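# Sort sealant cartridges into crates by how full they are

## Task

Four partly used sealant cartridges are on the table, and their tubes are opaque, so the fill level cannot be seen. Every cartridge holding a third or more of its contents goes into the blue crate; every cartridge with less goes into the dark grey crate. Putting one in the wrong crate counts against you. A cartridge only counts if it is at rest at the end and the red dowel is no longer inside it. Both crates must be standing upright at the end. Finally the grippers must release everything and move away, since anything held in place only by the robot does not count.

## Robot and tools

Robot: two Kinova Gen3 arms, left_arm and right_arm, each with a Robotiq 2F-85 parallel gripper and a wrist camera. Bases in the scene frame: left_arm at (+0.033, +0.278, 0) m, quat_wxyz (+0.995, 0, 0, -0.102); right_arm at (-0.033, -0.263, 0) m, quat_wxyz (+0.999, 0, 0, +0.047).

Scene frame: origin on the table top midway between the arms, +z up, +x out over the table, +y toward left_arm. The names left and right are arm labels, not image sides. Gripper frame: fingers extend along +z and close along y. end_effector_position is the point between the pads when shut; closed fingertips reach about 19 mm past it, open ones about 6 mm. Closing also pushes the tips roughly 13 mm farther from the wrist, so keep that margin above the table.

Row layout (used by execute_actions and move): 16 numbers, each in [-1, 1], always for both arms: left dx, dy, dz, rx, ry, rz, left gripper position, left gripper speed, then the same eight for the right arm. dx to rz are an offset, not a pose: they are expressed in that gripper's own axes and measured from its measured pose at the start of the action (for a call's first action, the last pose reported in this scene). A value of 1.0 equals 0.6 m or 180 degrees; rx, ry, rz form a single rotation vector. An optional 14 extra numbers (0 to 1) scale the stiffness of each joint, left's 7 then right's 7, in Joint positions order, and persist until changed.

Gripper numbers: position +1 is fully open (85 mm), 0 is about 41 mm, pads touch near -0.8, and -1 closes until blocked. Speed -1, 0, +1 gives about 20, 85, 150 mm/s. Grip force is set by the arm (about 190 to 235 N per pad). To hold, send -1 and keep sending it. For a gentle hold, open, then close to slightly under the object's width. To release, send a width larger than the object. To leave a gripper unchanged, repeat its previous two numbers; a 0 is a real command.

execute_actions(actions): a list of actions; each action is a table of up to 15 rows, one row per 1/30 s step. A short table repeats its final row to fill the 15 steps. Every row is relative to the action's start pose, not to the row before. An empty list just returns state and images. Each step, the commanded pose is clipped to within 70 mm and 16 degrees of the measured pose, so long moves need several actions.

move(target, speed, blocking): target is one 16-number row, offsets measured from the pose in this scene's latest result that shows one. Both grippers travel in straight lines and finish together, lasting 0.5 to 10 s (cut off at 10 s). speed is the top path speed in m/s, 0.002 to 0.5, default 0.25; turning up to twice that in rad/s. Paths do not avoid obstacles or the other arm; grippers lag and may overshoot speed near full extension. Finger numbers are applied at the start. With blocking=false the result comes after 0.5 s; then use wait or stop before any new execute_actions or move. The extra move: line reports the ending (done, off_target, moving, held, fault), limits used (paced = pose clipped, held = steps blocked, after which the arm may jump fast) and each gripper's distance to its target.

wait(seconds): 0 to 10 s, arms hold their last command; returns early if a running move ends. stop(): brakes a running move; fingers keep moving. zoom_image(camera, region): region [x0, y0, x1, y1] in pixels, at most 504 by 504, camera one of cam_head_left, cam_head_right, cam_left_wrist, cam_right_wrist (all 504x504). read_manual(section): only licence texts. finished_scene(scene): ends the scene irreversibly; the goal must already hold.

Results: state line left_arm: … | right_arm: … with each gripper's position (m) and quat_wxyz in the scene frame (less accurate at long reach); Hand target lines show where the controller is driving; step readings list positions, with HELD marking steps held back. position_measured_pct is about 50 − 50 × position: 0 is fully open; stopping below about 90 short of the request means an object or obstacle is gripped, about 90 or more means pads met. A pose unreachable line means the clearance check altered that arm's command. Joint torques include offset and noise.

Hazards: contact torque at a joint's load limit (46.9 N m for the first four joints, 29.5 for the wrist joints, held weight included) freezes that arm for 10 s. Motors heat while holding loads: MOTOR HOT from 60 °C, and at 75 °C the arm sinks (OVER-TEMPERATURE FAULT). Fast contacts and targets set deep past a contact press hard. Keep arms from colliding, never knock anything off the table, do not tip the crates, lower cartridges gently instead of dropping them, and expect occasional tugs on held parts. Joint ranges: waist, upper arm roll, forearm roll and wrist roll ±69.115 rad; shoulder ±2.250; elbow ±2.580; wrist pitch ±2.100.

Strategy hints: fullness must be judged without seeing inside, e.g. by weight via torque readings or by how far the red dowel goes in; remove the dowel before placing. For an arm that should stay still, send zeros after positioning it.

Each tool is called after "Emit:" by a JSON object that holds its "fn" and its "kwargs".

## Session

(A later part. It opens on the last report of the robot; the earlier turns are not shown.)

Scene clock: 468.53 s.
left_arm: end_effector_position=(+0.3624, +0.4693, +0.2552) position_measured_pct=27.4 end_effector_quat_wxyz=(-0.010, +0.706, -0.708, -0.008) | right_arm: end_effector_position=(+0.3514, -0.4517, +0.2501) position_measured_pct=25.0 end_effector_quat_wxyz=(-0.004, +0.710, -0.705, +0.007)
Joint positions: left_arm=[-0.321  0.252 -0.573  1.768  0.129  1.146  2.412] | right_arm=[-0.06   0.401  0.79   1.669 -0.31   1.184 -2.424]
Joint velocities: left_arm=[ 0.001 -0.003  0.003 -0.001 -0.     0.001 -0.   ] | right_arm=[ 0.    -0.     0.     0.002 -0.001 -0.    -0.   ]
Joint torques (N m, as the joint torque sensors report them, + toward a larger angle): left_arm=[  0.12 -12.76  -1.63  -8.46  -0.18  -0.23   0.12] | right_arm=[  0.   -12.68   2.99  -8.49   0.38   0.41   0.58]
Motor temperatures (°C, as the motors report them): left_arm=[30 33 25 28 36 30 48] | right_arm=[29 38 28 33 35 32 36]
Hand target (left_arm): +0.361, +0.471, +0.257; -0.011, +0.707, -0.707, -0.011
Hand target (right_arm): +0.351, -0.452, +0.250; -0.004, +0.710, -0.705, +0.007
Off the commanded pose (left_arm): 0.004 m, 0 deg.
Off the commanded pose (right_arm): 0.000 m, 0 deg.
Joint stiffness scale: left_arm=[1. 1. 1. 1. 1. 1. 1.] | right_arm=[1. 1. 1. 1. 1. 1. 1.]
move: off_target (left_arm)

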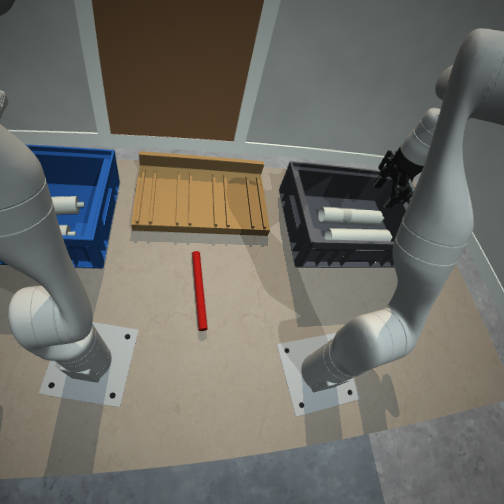

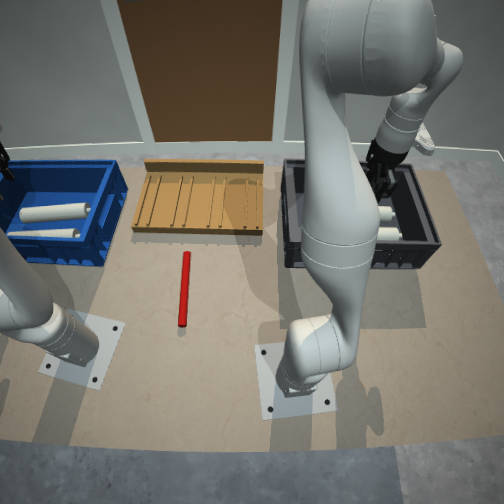

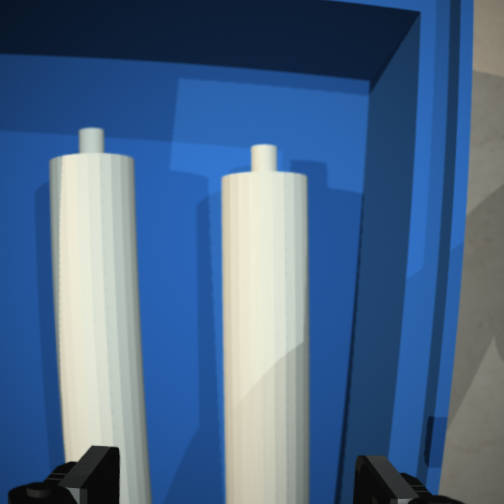

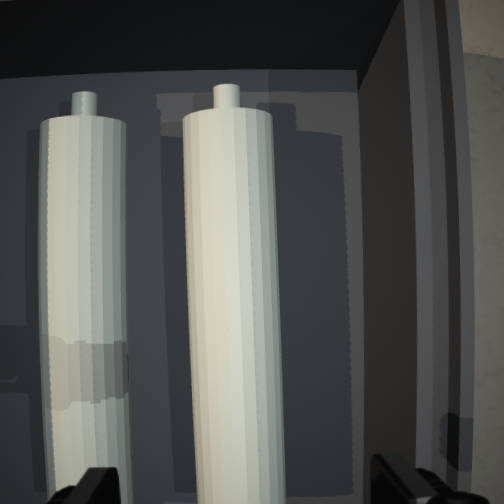

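Emit:
{"fn": "wait", "kwargs": {"seconds": 1.5}}

Scene clock: 472.67 s.
left_arm: end_effector_position=(+0.3625, +0.4693, +0.2553) position_measured_pct=27.4 end_effector_quat_wxyz=(-0.010, +0.706, -0.708, -0.008) | right_arm: end_effector_position=(+0.3514, -0.4517, +0.2501) position_measured_pct=25.0 end_effector_quat_wxyz=(-0.004, +0.710, -0.705, +0.007)
Joint positions: left_arm=[-0.321  0.251 -0.573  1.768  0.129  1.146  2.412] | right_arm=[-0.06   0.401  0.79   1.669 -0.31   1.184 -2.424]
Joint velocities: left_arm=[ 0.001  0.002  0.     0.     0.    -0.     0.   ] | right_arm=[-0.    -0.001 -0.     0.    -0.    -0.001 -0.   ]
Joint torques (N m, as the joint torque sensors report them, + toward a larger angle): left_arm=[ -0.27 -12.95  -1.75  -8.6   -0.16  -0.06   0.24] | right_arm=[  0.34 -13.13   3.37  -7.78  -0.03   0.24   0.16]
Motor temperatures (°C, as the motors report them): left_arm=[30 33 25 28 36 30 48] | right_arm=[29 38 28 33 35 32 36]
Hand target (left_arm): +0.361, +0.471, +0.257; -0.011, +0.707, -0.707, -0.011
Hand target (right_arm): +0.351, -0.452, +0.250; -0.004, +0.710, -0.705, +0.007
Off the commanded pose (left_arm): 0.004 m, 0 deg.
Off the commanded pose (right_arm): 0.000 m, 0 deg.
Joint stiffness scale: left_arm=[1. 1. 1. 1. 1. 1. 1.] | right_arm=[1. 1. 1. 1. 1. 1. 1.]
wait: 1.50 s; at rest from the start

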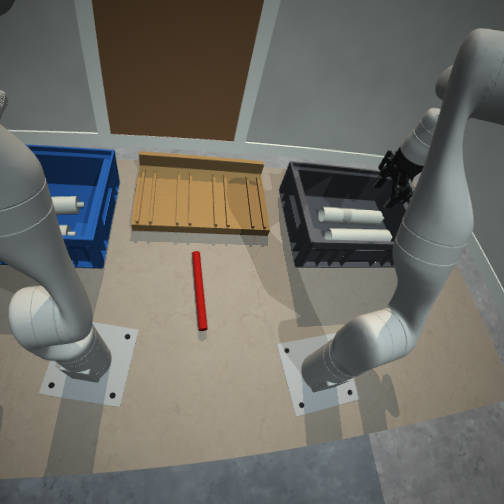

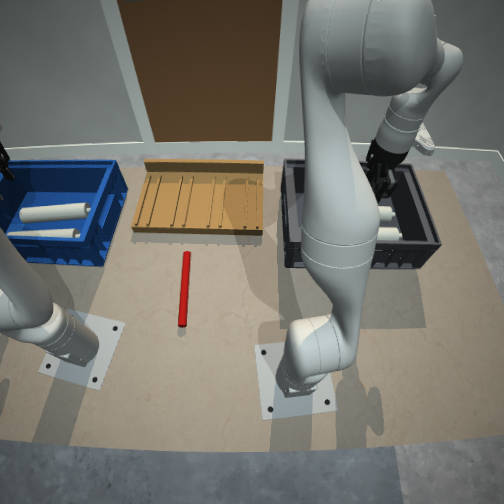

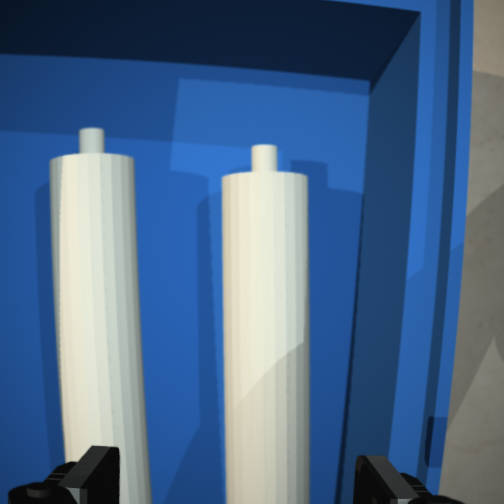

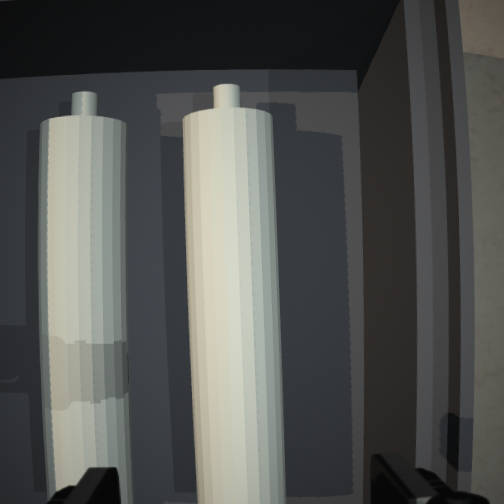

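Emit:
{"fn": "finished_scene", "kwargs": {"scene": 2}}

The scene is finished: the task was done.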